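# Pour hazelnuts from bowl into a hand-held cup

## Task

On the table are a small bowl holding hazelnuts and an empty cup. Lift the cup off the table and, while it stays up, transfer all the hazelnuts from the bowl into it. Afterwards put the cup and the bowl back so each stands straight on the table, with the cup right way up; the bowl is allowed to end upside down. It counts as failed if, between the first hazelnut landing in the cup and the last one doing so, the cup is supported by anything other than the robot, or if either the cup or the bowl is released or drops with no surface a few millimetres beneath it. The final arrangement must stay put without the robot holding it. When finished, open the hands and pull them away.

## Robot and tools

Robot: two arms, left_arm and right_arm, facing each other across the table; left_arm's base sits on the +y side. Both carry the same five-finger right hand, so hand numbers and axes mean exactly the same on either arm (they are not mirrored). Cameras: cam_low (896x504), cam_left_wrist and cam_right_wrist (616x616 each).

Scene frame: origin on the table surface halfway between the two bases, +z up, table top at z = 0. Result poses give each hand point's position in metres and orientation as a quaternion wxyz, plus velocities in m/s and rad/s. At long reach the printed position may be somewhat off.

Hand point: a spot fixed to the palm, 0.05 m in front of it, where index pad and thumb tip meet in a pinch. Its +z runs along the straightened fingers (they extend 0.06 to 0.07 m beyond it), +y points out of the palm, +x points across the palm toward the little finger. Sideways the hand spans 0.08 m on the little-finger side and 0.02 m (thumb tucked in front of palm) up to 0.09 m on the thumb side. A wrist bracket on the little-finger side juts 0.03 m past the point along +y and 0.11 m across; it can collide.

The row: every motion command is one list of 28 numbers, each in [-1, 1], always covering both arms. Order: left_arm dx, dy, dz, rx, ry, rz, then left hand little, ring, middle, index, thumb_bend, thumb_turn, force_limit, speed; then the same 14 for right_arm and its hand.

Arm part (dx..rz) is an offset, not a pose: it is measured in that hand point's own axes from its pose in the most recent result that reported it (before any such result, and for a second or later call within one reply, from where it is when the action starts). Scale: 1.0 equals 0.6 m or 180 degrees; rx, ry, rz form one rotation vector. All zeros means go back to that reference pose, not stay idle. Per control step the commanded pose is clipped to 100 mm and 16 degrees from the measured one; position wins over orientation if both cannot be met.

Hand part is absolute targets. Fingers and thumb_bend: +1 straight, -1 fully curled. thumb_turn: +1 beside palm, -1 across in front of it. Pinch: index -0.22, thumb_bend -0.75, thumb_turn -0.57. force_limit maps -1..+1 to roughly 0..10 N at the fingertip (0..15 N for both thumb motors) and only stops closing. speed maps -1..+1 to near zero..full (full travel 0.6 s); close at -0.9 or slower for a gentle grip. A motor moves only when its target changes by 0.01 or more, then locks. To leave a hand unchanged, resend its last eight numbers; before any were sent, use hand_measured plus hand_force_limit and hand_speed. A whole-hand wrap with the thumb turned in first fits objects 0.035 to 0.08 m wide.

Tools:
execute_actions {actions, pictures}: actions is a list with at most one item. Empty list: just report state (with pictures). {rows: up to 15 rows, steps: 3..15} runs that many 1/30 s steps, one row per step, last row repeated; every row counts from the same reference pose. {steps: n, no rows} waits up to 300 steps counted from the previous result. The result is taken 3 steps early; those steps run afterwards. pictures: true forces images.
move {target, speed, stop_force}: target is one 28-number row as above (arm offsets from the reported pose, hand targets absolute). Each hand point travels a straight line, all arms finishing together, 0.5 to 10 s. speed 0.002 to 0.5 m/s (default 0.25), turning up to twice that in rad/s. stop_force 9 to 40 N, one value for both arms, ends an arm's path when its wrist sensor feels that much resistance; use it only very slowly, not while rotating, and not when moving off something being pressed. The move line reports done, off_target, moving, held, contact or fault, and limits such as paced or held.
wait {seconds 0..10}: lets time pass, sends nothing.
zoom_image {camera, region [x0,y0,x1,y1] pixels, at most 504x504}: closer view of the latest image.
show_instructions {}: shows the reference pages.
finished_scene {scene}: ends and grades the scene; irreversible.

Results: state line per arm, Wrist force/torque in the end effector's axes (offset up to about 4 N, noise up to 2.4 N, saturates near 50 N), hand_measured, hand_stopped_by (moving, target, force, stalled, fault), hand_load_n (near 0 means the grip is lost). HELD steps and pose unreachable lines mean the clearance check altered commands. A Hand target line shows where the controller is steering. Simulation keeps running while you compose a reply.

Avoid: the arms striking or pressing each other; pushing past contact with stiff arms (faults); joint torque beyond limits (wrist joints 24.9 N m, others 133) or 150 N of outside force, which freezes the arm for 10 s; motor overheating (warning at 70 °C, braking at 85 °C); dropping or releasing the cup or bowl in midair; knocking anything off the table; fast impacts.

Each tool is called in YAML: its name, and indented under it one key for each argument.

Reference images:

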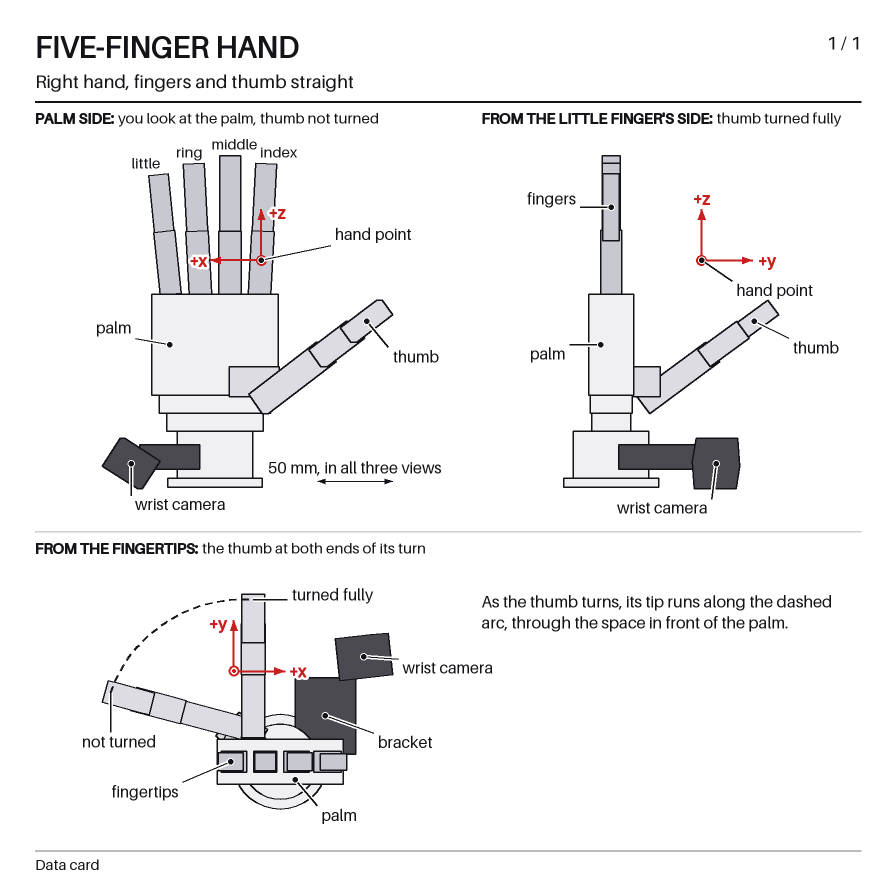

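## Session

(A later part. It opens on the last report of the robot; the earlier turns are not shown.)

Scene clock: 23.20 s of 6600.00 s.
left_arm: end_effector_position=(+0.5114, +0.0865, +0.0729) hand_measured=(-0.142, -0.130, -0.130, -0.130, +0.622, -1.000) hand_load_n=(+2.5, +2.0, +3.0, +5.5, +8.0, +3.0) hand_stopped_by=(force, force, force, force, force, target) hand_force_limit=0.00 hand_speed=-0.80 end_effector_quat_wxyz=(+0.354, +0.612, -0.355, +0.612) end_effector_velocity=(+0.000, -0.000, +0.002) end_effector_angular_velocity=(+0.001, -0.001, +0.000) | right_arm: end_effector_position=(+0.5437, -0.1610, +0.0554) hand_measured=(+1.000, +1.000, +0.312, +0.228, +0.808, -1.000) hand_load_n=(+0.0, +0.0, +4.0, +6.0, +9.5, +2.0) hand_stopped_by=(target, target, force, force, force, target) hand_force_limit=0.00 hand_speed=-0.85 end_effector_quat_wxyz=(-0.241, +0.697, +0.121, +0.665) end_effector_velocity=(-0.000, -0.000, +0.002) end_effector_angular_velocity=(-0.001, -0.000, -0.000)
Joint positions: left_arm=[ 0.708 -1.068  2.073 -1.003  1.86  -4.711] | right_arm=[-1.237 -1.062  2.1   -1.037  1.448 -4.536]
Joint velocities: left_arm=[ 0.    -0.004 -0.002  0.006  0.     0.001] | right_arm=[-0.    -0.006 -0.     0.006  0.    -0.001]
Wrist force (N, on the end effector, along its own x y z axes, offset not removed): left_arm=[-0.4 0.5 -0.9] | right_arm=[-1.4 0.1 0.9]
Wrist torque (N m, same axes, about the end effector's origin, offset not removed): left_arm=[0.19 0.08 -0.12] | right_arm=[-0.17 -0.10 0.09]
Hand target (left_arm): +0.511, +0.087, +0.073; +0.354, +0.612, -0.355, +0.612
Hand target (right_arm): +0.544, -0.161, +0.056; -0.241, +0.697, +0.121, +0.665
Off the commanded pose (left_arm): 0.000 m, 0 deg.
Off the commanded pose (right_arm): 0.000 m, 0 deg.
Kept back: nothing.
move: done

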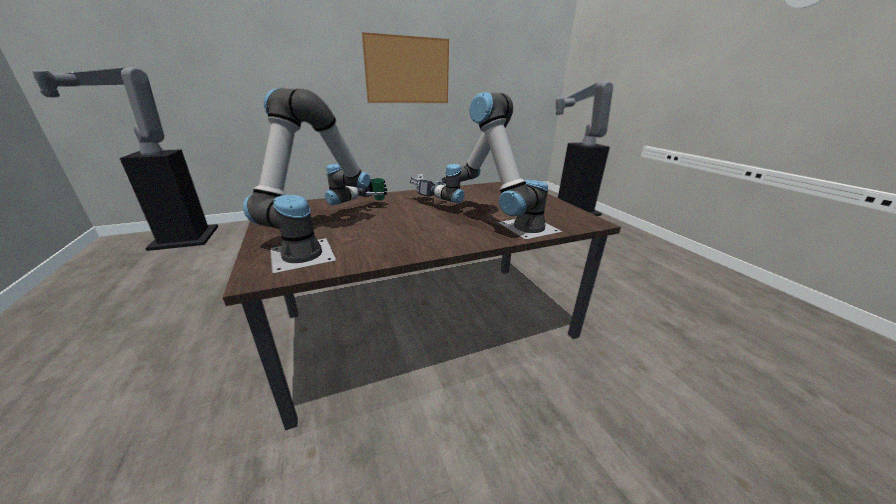

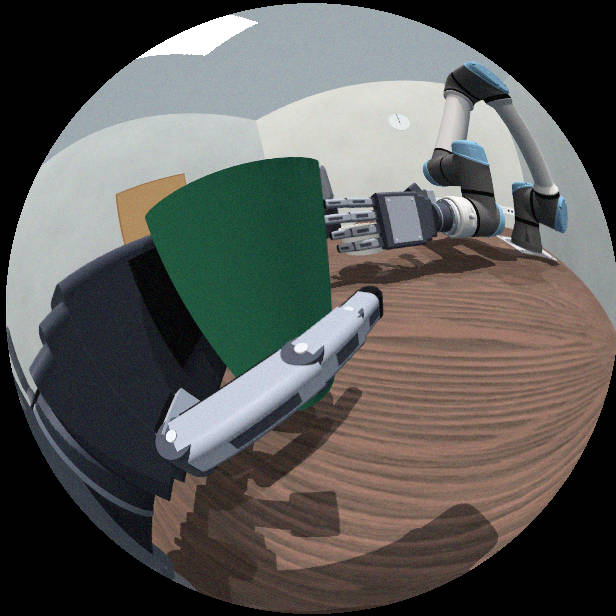

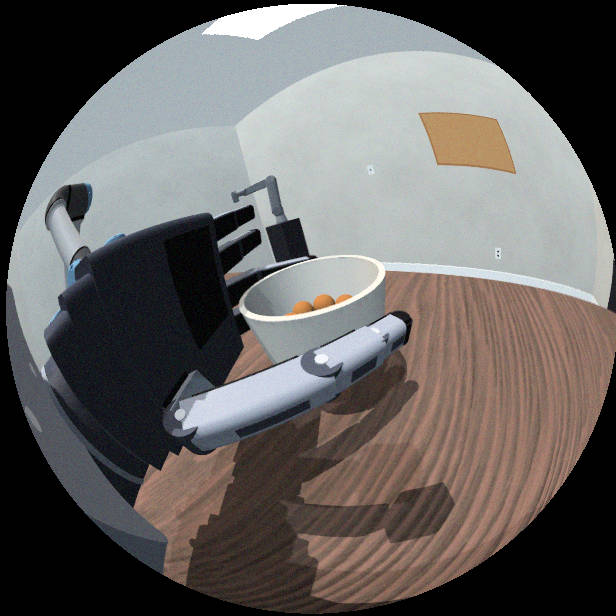

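move:
  target: [0.0117,0.2648,0.0656,-0.2485,0.0327,0.079,-0.5,-0.5,-0.5,-0.5,0.3,-1,0,-0.8,0.2855,-0.249,-0.2022,0.2037,-0.095,0.1598,1,1,-0.3,-0.3,0.5,-1,0,-0.85]
  speed: 0.2

Scene clock: 27.23 s of 6600.00 s.
left_arm: end_effector_position=(+0.3934, -0.0265, +0.0798) hand_measured=(-0.142, -0.130, -0.130, -0.130, +0.622, -1.000) hand_load_n=(+2.5, +2.0, +3.0, +5.5, +8.0, +3.0) hand_stopped_by=(force, force, force, force, force, target) hand_force_limit=0.00 hand_speed=-0.80 end_effector_quat_wxyz=(+0.500, +0.353, -0.613, +0.499) end_effector_velocity=(-0.001, -0.001, -0.000) end_effector_angular_velocity=(+0.002, -0.003, -0.007) | right_arm: end_effector_position=(+0.3804, -0.1198, +0.2501) hand_measured=(+1.000, +1.000, +0.312, +0.228, +0.808, -1.000) hand_load_n=(+0.0, +0.0, +4.0, +5.5, +9.5, +2.0) hand_stopped_by=(target, target, force, force, force, target) hand_force_limit=0.00 hand_speed=-0.85 end_effector_quat_wxyz=(-0.579, +0.683, +0.182, +0.406) end_effector_velocity=(-0.001, +0.000, +0.001) end_effector_angular_velocity=(+0.003, +0.002, +0.005)
Joint positions: left_arm=[ 0.62  -0.905  1.67  -0.761  2.556 -4.448] | right_arm=[-1.503 -1.662  2.121 -0.459  0.484 -4.013]
Joint velocities: left_arm=[-0.002  0.002 -0.006  0.009  0.005  0.006] | right_arm=[-0.002 -0.001  0.    -0.004 -0.007  0.008]
Wrist force (N, on the end effector, along its own x y z axes, offset not removed): left_arm=[1.4 1.6 -0.7] | right_arm=[-1.3 -1.0 2.3]
Wrist torque (N m, same axes, about the end effector's origin, offset not removed): left_arm=[0.32 -0.44 0.00] | right_arm=[-0.35 -0.06 -0.14]
Hand target (left_arm): +0.393, -0.027, +0.080; -0.500, -0.353, +0.613, -0.499
Hand target (right_arm): +0.380, -0.120, +0.250; -0.579, +0.683, +0.182, +0.406
Off the commanded pose (left_arm): 0.000 m, 0 deg.
Off the commanded pose (right_arm): 0.000 m, 0 deg.
Kept back: nothing.
move: done

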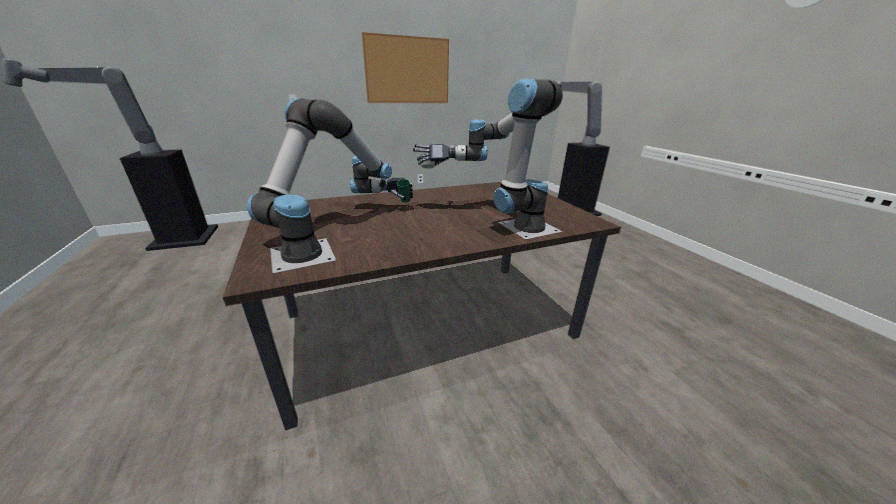

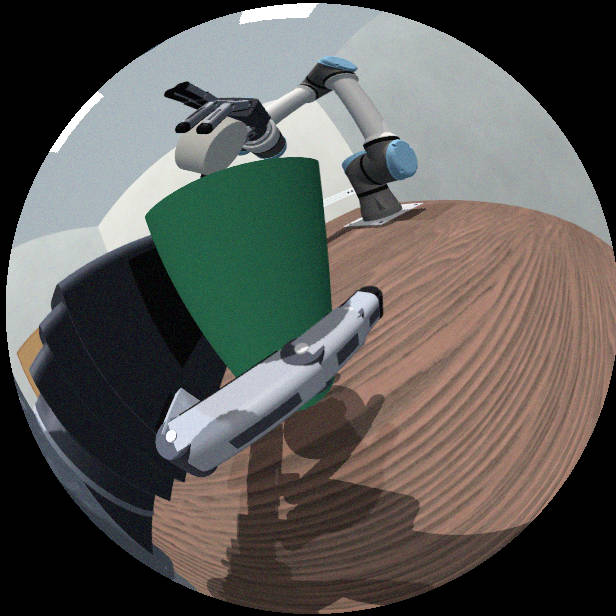

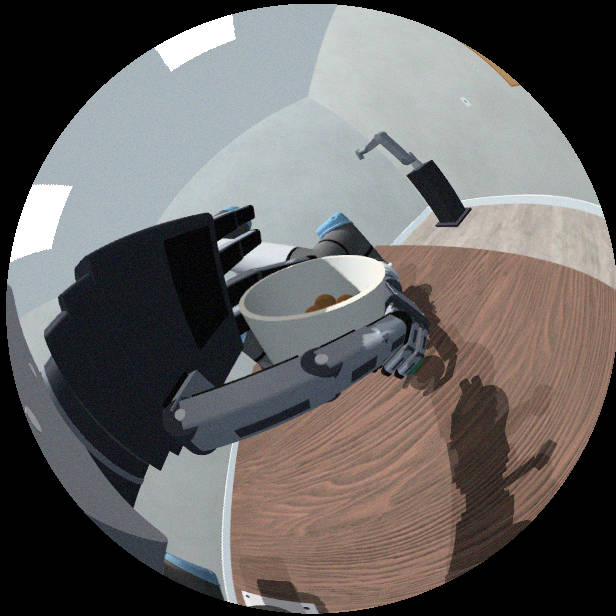

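move:
  target: [0,-0.0235,0.0045,0.1667,0,0,-0.5,-0.5,-0.5,-0.5,0.3,-1,0,-0.8,-0.1251,-0.1255,0.2085,0,0,0.1389,1,1,-0.3,-0.3,0.5,-1,0,-0.85]
  speed: 0.15

zoom_image:
  camera: "cam_low"
  region: [330, 130, 490, 220]

Scene clock: 30.50 s of 6600.00 s.
left_arm: end_effector_position=(+0.4059, -0.0328, +0.0833) hand_measured=(-0.142, -0.130, -0.130, -0.130, +0.622, -1.000) hand_load_n=(+2.5, +2.0, +3.0, +5.5, +8.0, +3.0) hand_stopped_by=(force, force, force, force, force, target) hand_force_limit=0.00 hand_speed=-0.80 end_effector_quat_wxyz=(+0.392, +0.471, -0.464, +0.641) end_effector_velocity=(+0.000, +0.000, -0.001) end_effector_angular_velocity=(-0.001, -0.000, +0.009) | right_arm: end_effector_position=(+0.3239, +0.0339, +0.2412) hand_measured=(+1.000, +1.000, +0.312, +0.228, +0.808, -1.000) hand_load_n=(+0.0, +0.0, +4.0, +5.5, +9.5, +1.5) hand_stopped_by=(target, target, force, force, force, target) hand_force_limit=0.00 hand_speed=-0.85 end_effector_quat_wxyz=(-0.653, +0.706, +0.030, +0.271) end_effector_velocity=(-0.001, +0.003, -0.001) end_effector_angular_velocity=(+0.001, +0.005, -0.000)
Joint positions: left_arm=[ 0.466 -1.032  2.049 -1.152  1.892 -4.526] | right_arm=[-1.086 -1.476  1.945 -0.469  0.901 -3.577]
Joint velocities: left_arm=[-0.003  0.     0.004 -0.005 -0.012  0.002] | right_arm=[ 0.006  0.005 -0.004  0.     0.006  0.005]
Wrist force (N, on the end effector, along its own x y z axes, offset not removed): left_arm=[1.7 3.6 -0.2] | right_arm=[-0.4 1.5 0.2]
Wrist torque (N m, same axes, about the end effector's origin, offset not removed): left_arm=[0.48 -0.61 0.19] | right_arm=[0.12 -0.20 -0.11]
Hand target (left_arm): +0.406, -0.033, +0.083; +0.391, +0.471, -0.463, +0.641
Hand target (right_arm): +0.324, +0.034, +0.241; +0.653, -0.706, -0.029, -0.271
Off the commanded pose (left_arm): 0.000 m, 0 deg.
Off the commanded pose (right_arm): 0.000 m, 0 deg.
Kept back: nothing.
move: done

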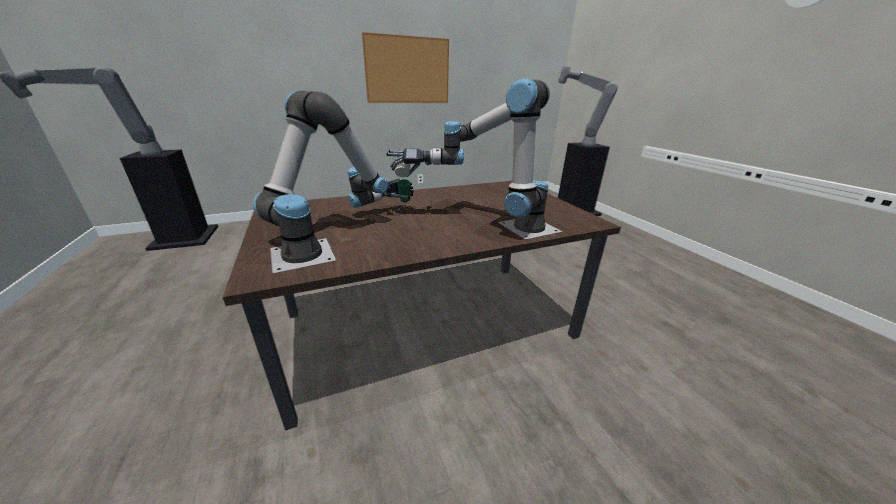

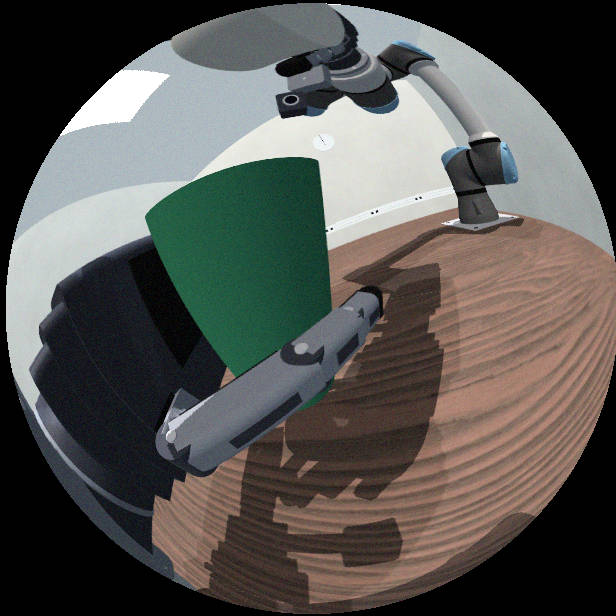

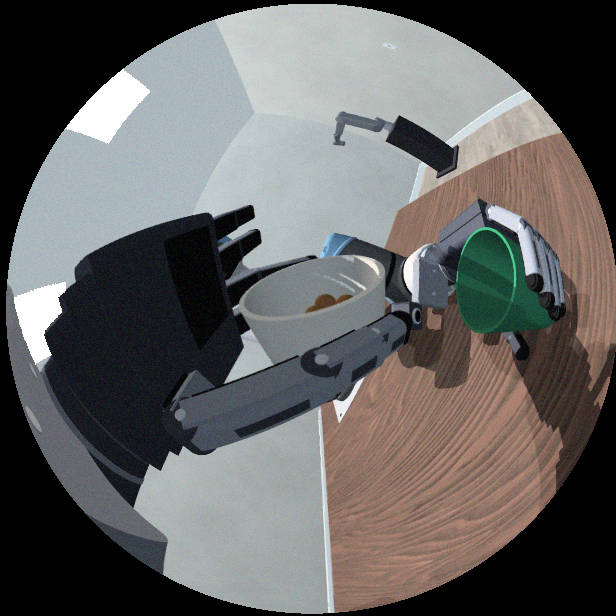

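Region (330, 130, 490, 220) of cam_low's 896x504 image, scaled by 3.150, with more detail than that image has; it fills the top 284 rows of this view, and the rest is white.

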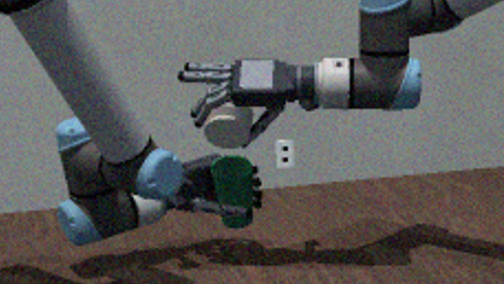

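move:
  target: [0,0,0,0,0,0,-0.5,-0.5,-0.5,-0.5,0.3,-1,0,-0.8,-0.0028,0.0567,0,0,0,0.0722,1,1,-0.3,-0.3,0.5,-1,0,-0.85]
  speed: 0.08

zoom_image:
  camera: "cam_right_wrist"
  region: [230, 150, 590, 400]

Scene clock: 37.10 s of 6600.00 s.
left_arm: end_effector_position=(+0.4059, -0.0328, +0.0833) hand_measured=(-0.142, -0.130, -0.130, -0.130, +0.622, -1.000) hand_load_n=(+2.5, +2.0, +3.0, +5.5, +8.0, +3.0) hand_stopped_by=(force, force, force, force, force, target) hand_force_limit=0.00 hand_speed=-0.80 end_effector_quat_wxyz=(+0.392, +0.471, -0.463, +0.641) end_effector_velocity=(-0.000, -0.000, -0.000) end_effector_angular_velocity=(+0.000, +0.000, -0.001) | right_arm: end_effector_position=(+0.3359, +0.0296, +0.2098) hand_measured=(+1.000, +1.000, +0.312, +0.228, +0.808, -1.000) hand_load_n=(+0.0, +0.0, +4.0, +5.5, +10.0, +1.5) hand_stopped_by=(target, target, force, force, force, target) hand_force_limit=0.00 hand_speed=-0.85 end_effector_quat_wxyz=(-0.679, +0.705, -0.050, +0.196) end_effector_velocity=(+0.001, -0.000, -0.001) end_effector_angular_velocity=(+0.005, +0.009, -0.002)
Joint positions: left_arm=[ 0.466 -1.032  2.049 -1.152  1.892 -4.526] | right_arm=[-1.14  -1.411  1.968 -0.557  0.847 -3.351]
Joint velocities: left_arm=[-0.     0.001  0.    -0.001  0.001 -0.   ] | right_arm=[-0.003  0.002  0.001 -0.005 -0.002  0.012]
Wrist force (N, on the end effector, along its own x y z axes, offset not removed): left_arm=[2.8 0.1 -3.4] | right_arm=[-0.9 0.3 -0.1]
Wrist torque (N m, same axes, about the end effector's origin, offset not removed): left_arm=[0.12 -0.54 0.17] | right_arm=[-0.14 -0.01 -0.08]
Hand target (left_arm): +0.406, -0.033, +0.083; +0.392, +0.471, -0.464, +0.641
Hand target (right_arm): +0.336, +0.030, +0.210; +0.680, -0.705, +0.051, -0.196
Off the commanded pose (left_arm): 0.000 m, 0 deg.
Off the commanded pose (right_arm): 0.000 m, 0 deg.
Kept back: nothing.
After step 90, 1.83 s passed at rest.
move: done

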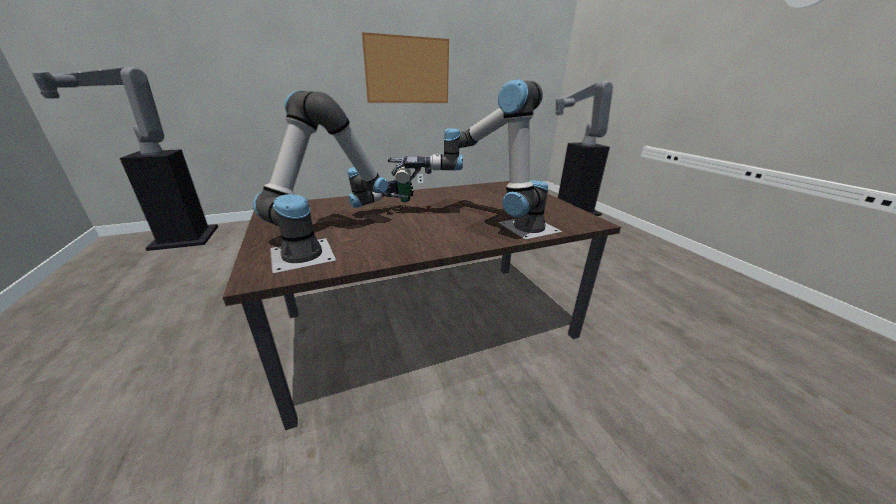

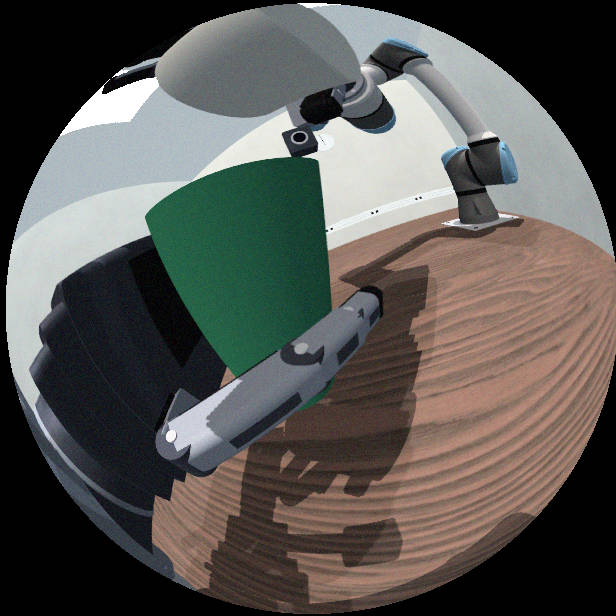

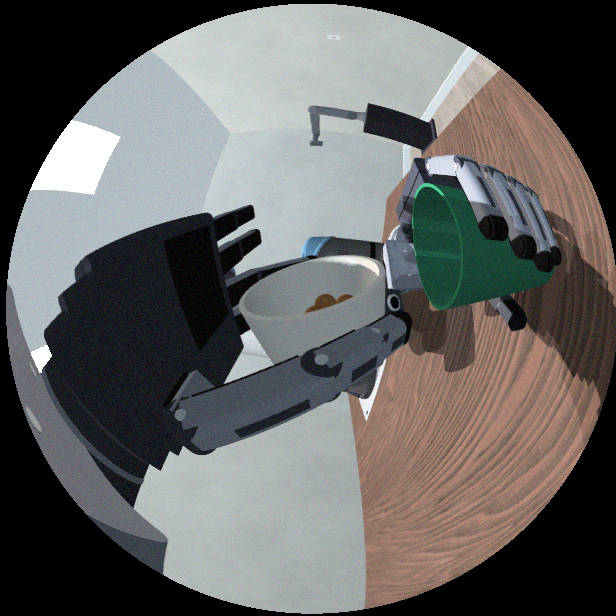

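Region (230, 150, 590, 400) of cam_right_wrist's 616x616 image, scaled by 1.400, with more detail than that image has; it fills the top 350 rows of this view, and the rest is white.

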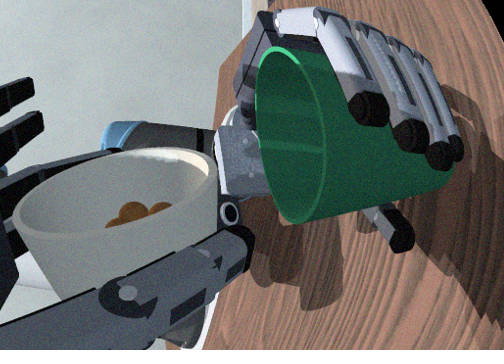

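move:
  target: [0,0,0,0,0,0,-0.5,-0.5,-0.5,-0.5,0.3,-1,0,-0.8,0.0192,0.011,0,0,0,0.0944,1,1,-0.3,-0.3,0.5,-1,0,-0.85]
  speed: 0.07

zoom_image:
  camera: "cam_right_wrist"
  region: [230, 120, 590, 400]

Scene clock: 39.93 s of 6600.00 s.
left_arm: end_effector_position=(+0.4059, -0.0328, +0.0833) hand_measured=(-0.142, -0.130, -0.130, -0.130, +0.622, -1.000) hand_load_n=(+2.5, +2.0, +3.0, +5.5, +8.0, +3.0) hand_stopped_by=(force, force, force, force, force, target) hand_force_limit=0.00 hand_speed=-0.80 end_effector_quat_wxyz=(+0.392, +0.471, -0.463, +0.641) end_effector_velocity=(-0.000, -0.000, +0.001) end_effector_angular_velocity=(-0.001, -0.000, -0.000) | right_arm: end_effector_position=(+0.3478, +0.0253, +0.2057) hand_measured=(+1.000, +1.000, +0.312, +0.228, +0.808, -1.000) hand_load_n=(+0.0, +0.0, +4.0, +5.5, +10.0, +1.0) hand_stopped_by=(target, target, force, force, force, target) hand_force_limit=0.00 hand_speed=-0.85 end_effector_quat_wxyz=(+0.701, -0.690, +0.153, -0.094) end_effector_velocity=(+0.000, -0.001, -0.001) end_effector_angular_velocity=(+0.004, +0.012, -0.001)
Joint positions: left_arm=[ 0.466 -1.032  2.049 -1.152  1.892 -4.526] | right_arm=[-1.195 -1.365  1.947 -0.583  0.792 -3.056]
Joint velocities: left_arm=[-0.    -0.001 -0.    -0.    -0.    -0.   ] | right_arm=[-0.003  0.002  0.001 -0.002 -0.002  0.012]
Wrist force (N, on the end effector, along its own x y z axes, offset not removed): left_arm=[1.1 2.1 -2.2] | right_arm=[-0.3 0.6 -0.6]
Wrist torque (N m, same axes, about the end effector's origin, offset not removed): left_arm=[0.44 -0.35 0.20] | right_arm=[-0.06 -0.01 -0.12]
Hand target (left_arm): +0.406, -0.033, +0.083; +0.392, +0.471, -0.463, +0.641
Hand target (right_arm): +0.348, +0.025, +0.206; +0.701, -0.690, +0.154, -0.093
Off the commanded pose (left_arm): 0.000 m, 0 deg.
Off the commanded pose (right_arm): 0.000 m, 0 deg.
Kept back: nothing.
move: done

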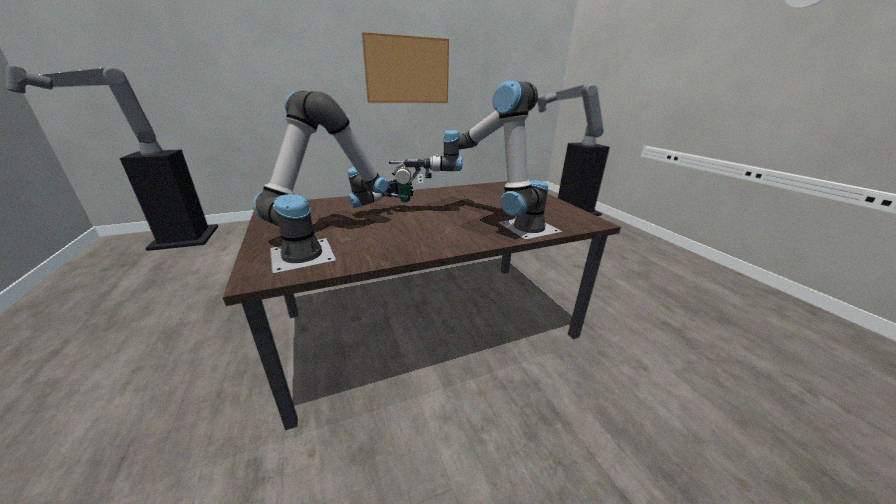

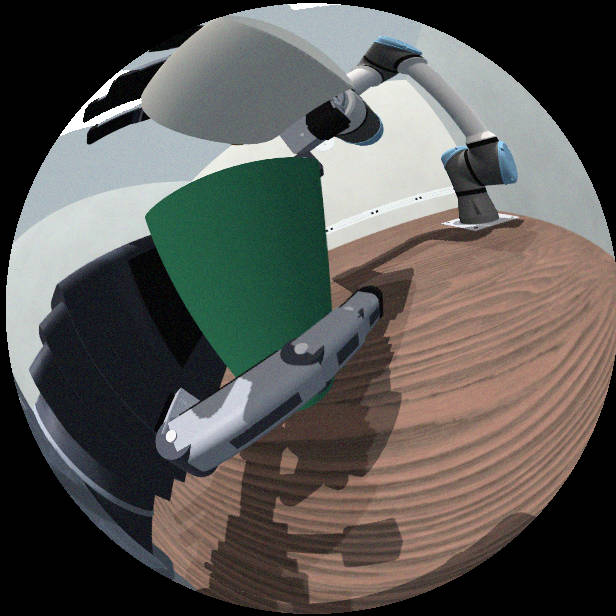

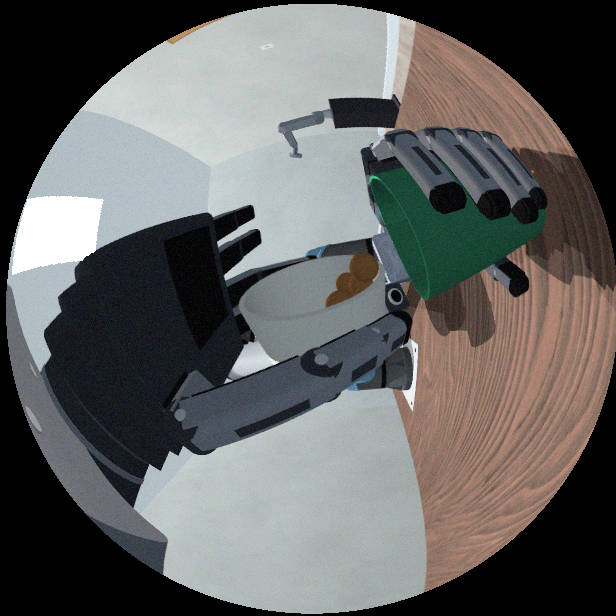

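Region (230, 120, 590, 400) of cam_right_wrist's 616x616 image, scaled by 1.400, with more detail than that image has.

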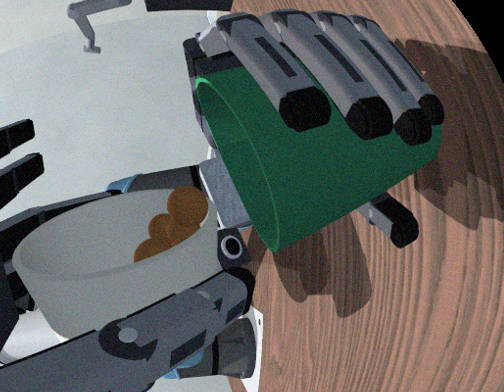

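move:
  target: [0,0,0,0,0,0,-0.5,-0.5,-0.5,-0.5,0.3,-1,0,-0.8,0.014,-0.005,0,0,0,0.0667,1,1,-0.3,-0.3,0.5,-1,0,-0.85]
  speed: 0.05

Scene clock: 42.53 s of 6600.00 s.
left_arm: end_effector_position=(+0.4059, -0.0328, +0.0833) hand_measured=(-0.142, -0.130, -0.130, -0.130, +0.622, -1.000) hand_load_n=(+2.5, +2.0, +3.0, +5.5, +8.0, +3.0) hand_stopped_by=(force, force, force, force, force, target) hand_force_limit=0.00 hand_speed=-0.80 end_effector_quat_wxyz=(+0.392, +0.471, -0.463, +0.641) end_effector_velocity=(-0.000, -0.000, +0.000) end_effector_angular_velocity=(-0.000, +0.001, -0.000) | right_arm: end_effector_position=(+0.3558, +0.0223, +0.2080) hand_measured=(+1.000, +1.000, +0.312, +0.228, +0.808, -1.000) hand_load_n=(+0.0, +0.0, +4.0, +5.5, +10.0, +1.0) hand_stopped_by=(target, target, force, force, force, target) hand_force_limit=0.00 hand_speed=-0.85 end_effector_quat_wxyz=(+0.707, -0.671, +0.224, -0.021) end_effector_velocity=(+0.000, -0.000, -0.000) end_effector_angular_velocity=(+0.005, +0.014, +0.001)
Joint positions: left_arm=[ 0.466 -1.032  2.049 -1.152  1.892 -4.526] | right_arm=[-1.228 -1.336  1.929 -0.594  0.759 -2.848]
Joint velocities: left_arm=[-0.001 -0.001  0.001 -0.    -0.    -0.001] | right_arm=[-0.002  0.003 -0.001 -0.003 -0.003  0.015]
Wrist force (N, on the end effector, along its own x y z axes, offset not removed): left_arm=[2.5 1.0 -0.4] | right_arm=[1.6 0.8 2.8]
Wrist torque (N m, same axes, about the end effector's origin, offset not removed): left_arm=[0.24 -0.58 0.06] | right_arm=[-0.23 -0.35 -0.14]
Hand target (left_arm): +0.406, -0.033, +0.083; +0.392, +0.471, -0.463, +0.641
Hand target (right_arm): +0.356, +0.022, +0.208; +0.707, -0.670, +0.225, -0.020
Off the commanded pose (left_arm): 0.000 m, 0 deg.
Off the commanded pose (right_arm): 0.000 m, 0 deg.
Kept back: nothing.
move: done

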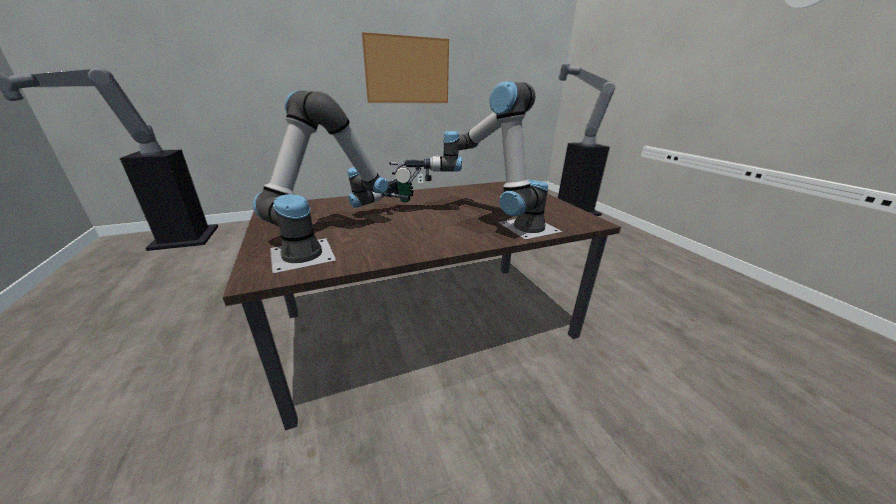

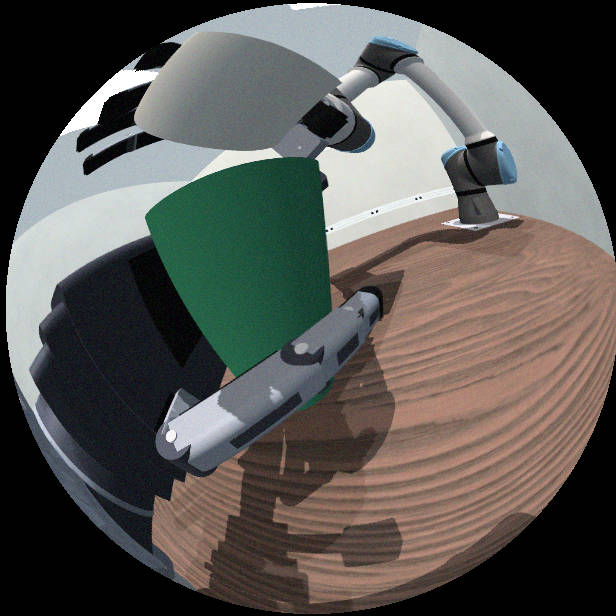

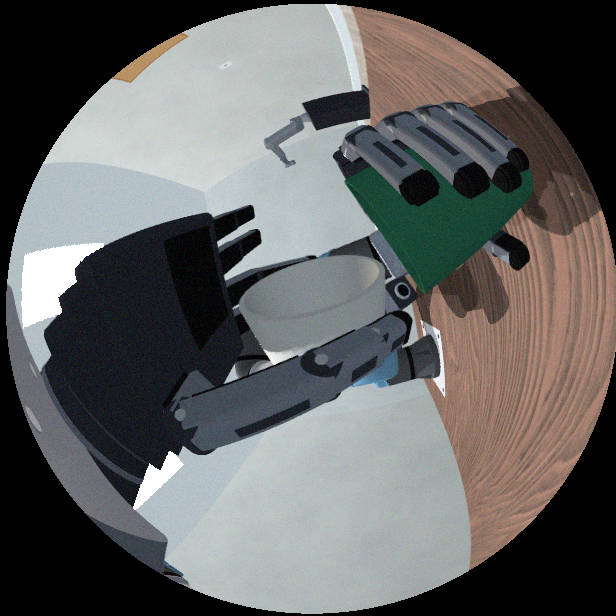

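move:
  target: [0,0,0,0,0,0,-0.5,-0.5,-0.5,-0.5,0.3,-1,0,-0.8,0.0173,-0.0143,0,0,0,0.0833,1,1,-0.3,-0.3,0.5,-1,0,-0.85]
  speed: 0.1

zoom_image:
  camera: "cam_low"
  region: [240, 140, 620, 300]

Scene clock: 44.43 s of 6600.00 s.
left_arm: end_effector_position=(+0.4059, -0.0328, +0.0833) hand_measured=(-0.142, -0.130, -0.130, -0.130, +0.622, -1.000) hand_load_n=(+2.5, +2.0, +3.0, +5.5, +8.0, +3.0) hand_stopped_by=(force, force, force, force, force, target) hand_force_limit=0.00 hand_speed=-0.80 end_effector_quat_wxyz=(+0.392, +0.471, -0.463, +0.641) end_effector_velocity=(-0.001, -0.000, -0.000) end_effector_angular_velocity=(+0.000, -0.001, -0.001) | right_arm: end_effector_position=(+0.3675, +0.0181, +0.2132) hand_measured=(+1.000, +1.000, +0.312, +0.228, +0.808, -1.000) hand_load_n=(+0.0, +0.0, +4.0, +5.5, +10.0, +0.5) hand_stopped_by=(target, target, force, force, force, target) hand_force_limit=0.00 hand_speed=-0.85 end_effector_quat_wxyz=(+0.703, -0.636, +0.310, +0.071) end_effector_velocity=(+0.001, -0.000, +0.000) end_effector_angular_velocity=(+0.005, +0.010, +0.000)
Joint positions: left_arm=[ 0.466 -1.032  2.049 -1.152  1.892 -4.526] | right_arm=[-1.264 -1.298  1.906 -0.607  0.723 -2.588]
Joint velocities: left_arm=[-0.001 -0.     0.     0.     0.     0.001] | right_arm=[-0.002  0.002 -0.    -0.003 -0.002  0.013]
Wrist force (N, on the end effector, along its own x y z axes, offset not removed): left_arm=[-1.6 2.8 0.8] | right_arm=[-0.6 1.9 1.1]
Wrist torque (N m, same axes, about the end effector's origin, offset not removed): left_arm=[0.30 0.15 -0.13] | right_arm=[0.14 0.06 -0.13]
Hand target (left_arm): +0.406, -0.033, +0.083; +0.392, +0.471, -0.463, +0.641
Hand target (right_arm): +0.368, +0.018, +0.213; +0.703, -0.636, +0.310, +0.072
Off the commanded pose (left_arm): 0.000 m, 0 deg.
Off the commanded pose (right_arm): 0.000 m, 0 deg.
Kept back: nothing.
move: done

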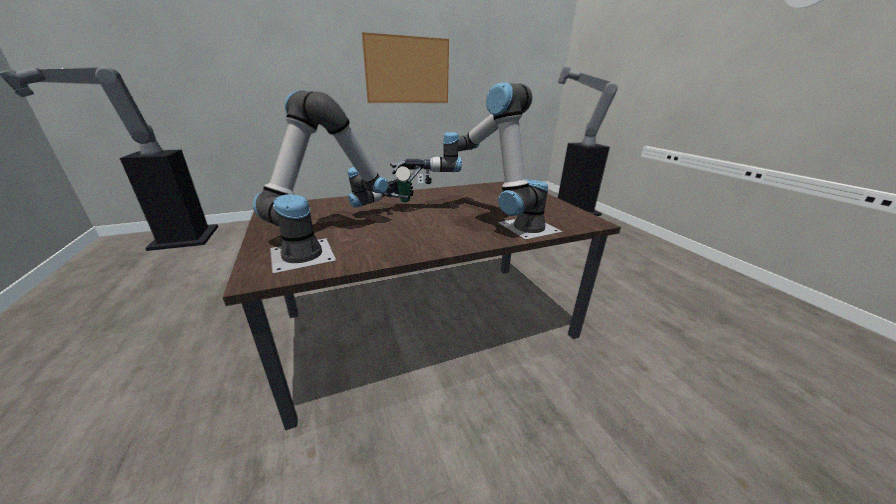

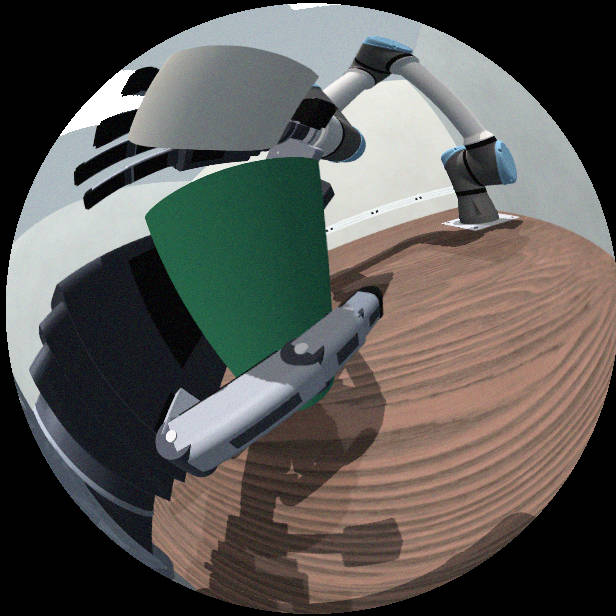

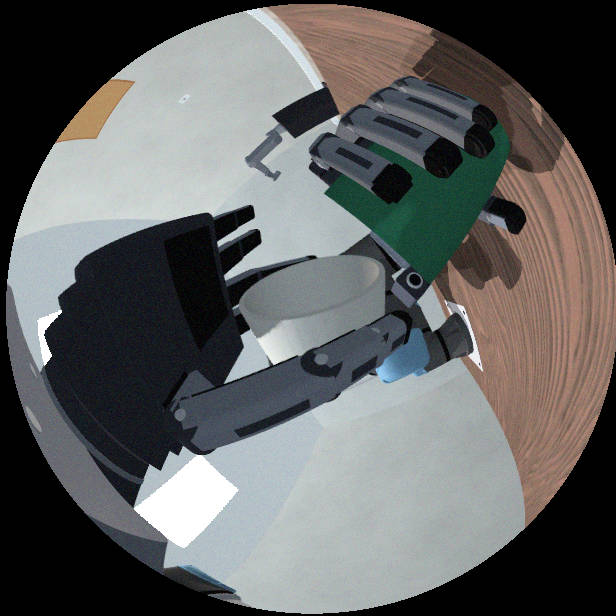

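Region (240, 140, 620, 300) of cam_low's 896x504 image, scaled by 1.326, with more detail than that image has; it fills the top 212 rows of this view, and the rest is white.

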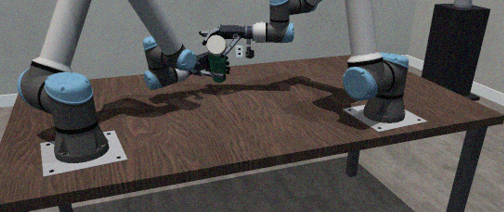

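move:
  target: [-0.0365,-0.037,-0.2225,0.0005,-0.0414,-0.0722,-0.5,-0.5,-0.5,-0.5,0.3,-1,0,-0.8,0.2127,-0.1053,-0.2477,-0.0669,0.1488,-0.6087,1,1,-0.3,-0.3,0.5,-1,0,-0.85]
  speed: 0.4

zoom_image:
  camera: "cam_low"
  region: [300, 140, 540, 250]

Scene clock: 48.40 s of 6600.00 s.
left_arm: end_effector_position=(+0.4000, +0.1000, +0.0501) hand_measured=(-0.142, -0.130, -0.130, -0.130, +0.622, -1.000) hand_load_n=(+2.5, +2.0, +3.0, +5.5, +8.0, +3.0) hand_stopped_by=(force, force, force, force, force, target) hand_force_limit=0.00 hand_speed=-0.80 end_effector_quat_wxyz=(+0.430, +0.561, -0.431, +0.561) end_effector_velocity=(-0.001, +0.001, -0.001) end_effector_angular_velocity=(+0.002, +0.002, -0.001) | right_arm: end_effector_position=(+0.4494, -0.1704, +0.1998) hand_measured=(+1.000, +1.000, +0.312, +0.228, +0.808, -1.000) hand_load_n=(+0.0, +0.0, +4.0, +6.0, +9.5, +2.0) hand_stopped_by=(target, target, force, force, force, target) hand_force_limit=0.00 hand_speed=-0.85 end_effector_quat_wxyz=(-0.326, +0.676, +0.211, +0.627) end_effector_velocity=(+0.001, -0.001, -0.000) end_effector_angular_velocity=(-0.004, -0.009, -0.002)
Joint positions: left_arm=[ 0.669 -1.084  2.229 -1.145  2.081 -4.711] | right_arm=[-1.362 -1.572  2.252 -0.678  1.061 -4.535]
Joint velocities: left_arm=[ 0.001  0.     0.001  0.001  0.002 -0.001] | right_arm=[-0.002  0.002  0.003 -0.01   0.001 -0.007]
Wrist force (N, on the end effector, along its own x y z axes, offset not removed): left_arm=[0.6 0.8 0.6] | right_arm=[-3.1 0.3 3.5]
Wrist torque (N m, same axes, about the end effector's origin, offset not removed): left_arm=[0.08 -0.26 -0.09] | right_arm=[-0.17 0.07 -0.24]
Hand target (left_arm): +0.400, +0.100, +0.050; +0.430, +0.561, -0.431, +0.561
Hand target (right_arm): +0.449, -0.170, +0.200; -0.326, +0.675, +0.211, +0.627
Off the commanded pose (left_arm): 0.000 m, 0 deg.
Off the commanded pose (right_arm): 0.000 m, 0 deg.
Kept back: nothing.
move: done

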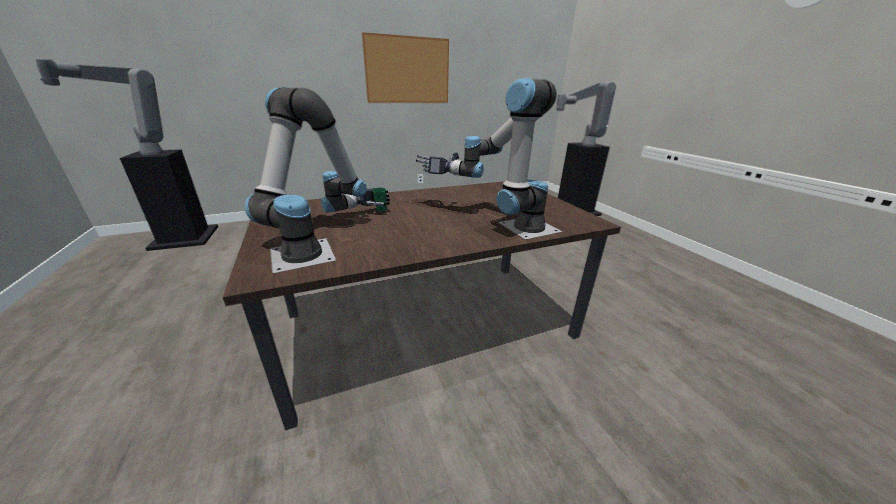

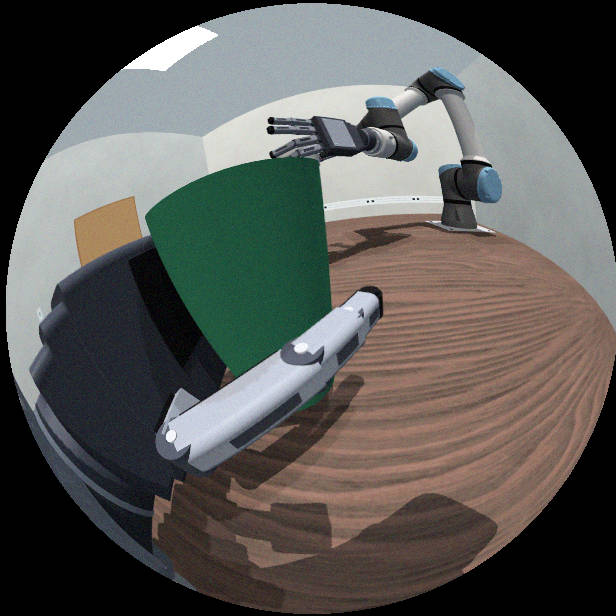

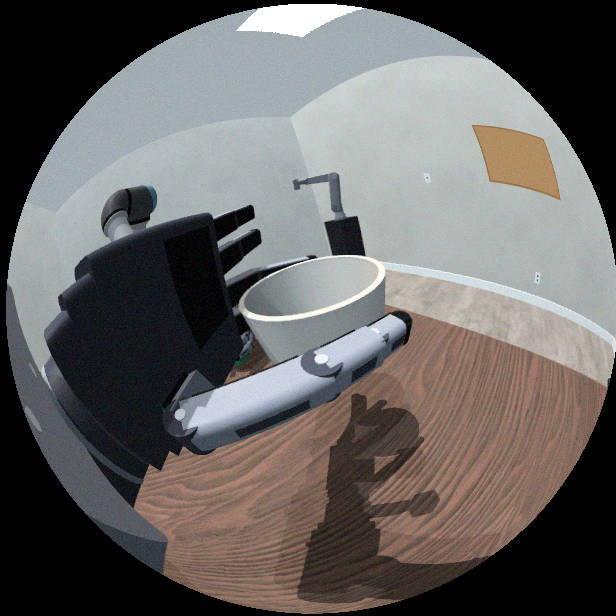

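Region (300, 140, 540, 250) of cam_low's 896x504 image, scaled by 2.100, with more detail than that image has; it fills the top 231 rows of this view, and the rest is white.

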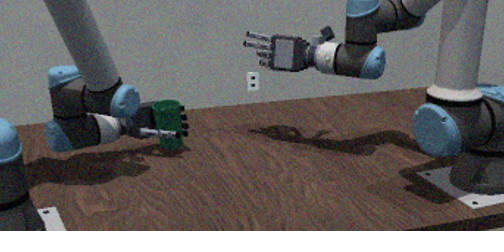

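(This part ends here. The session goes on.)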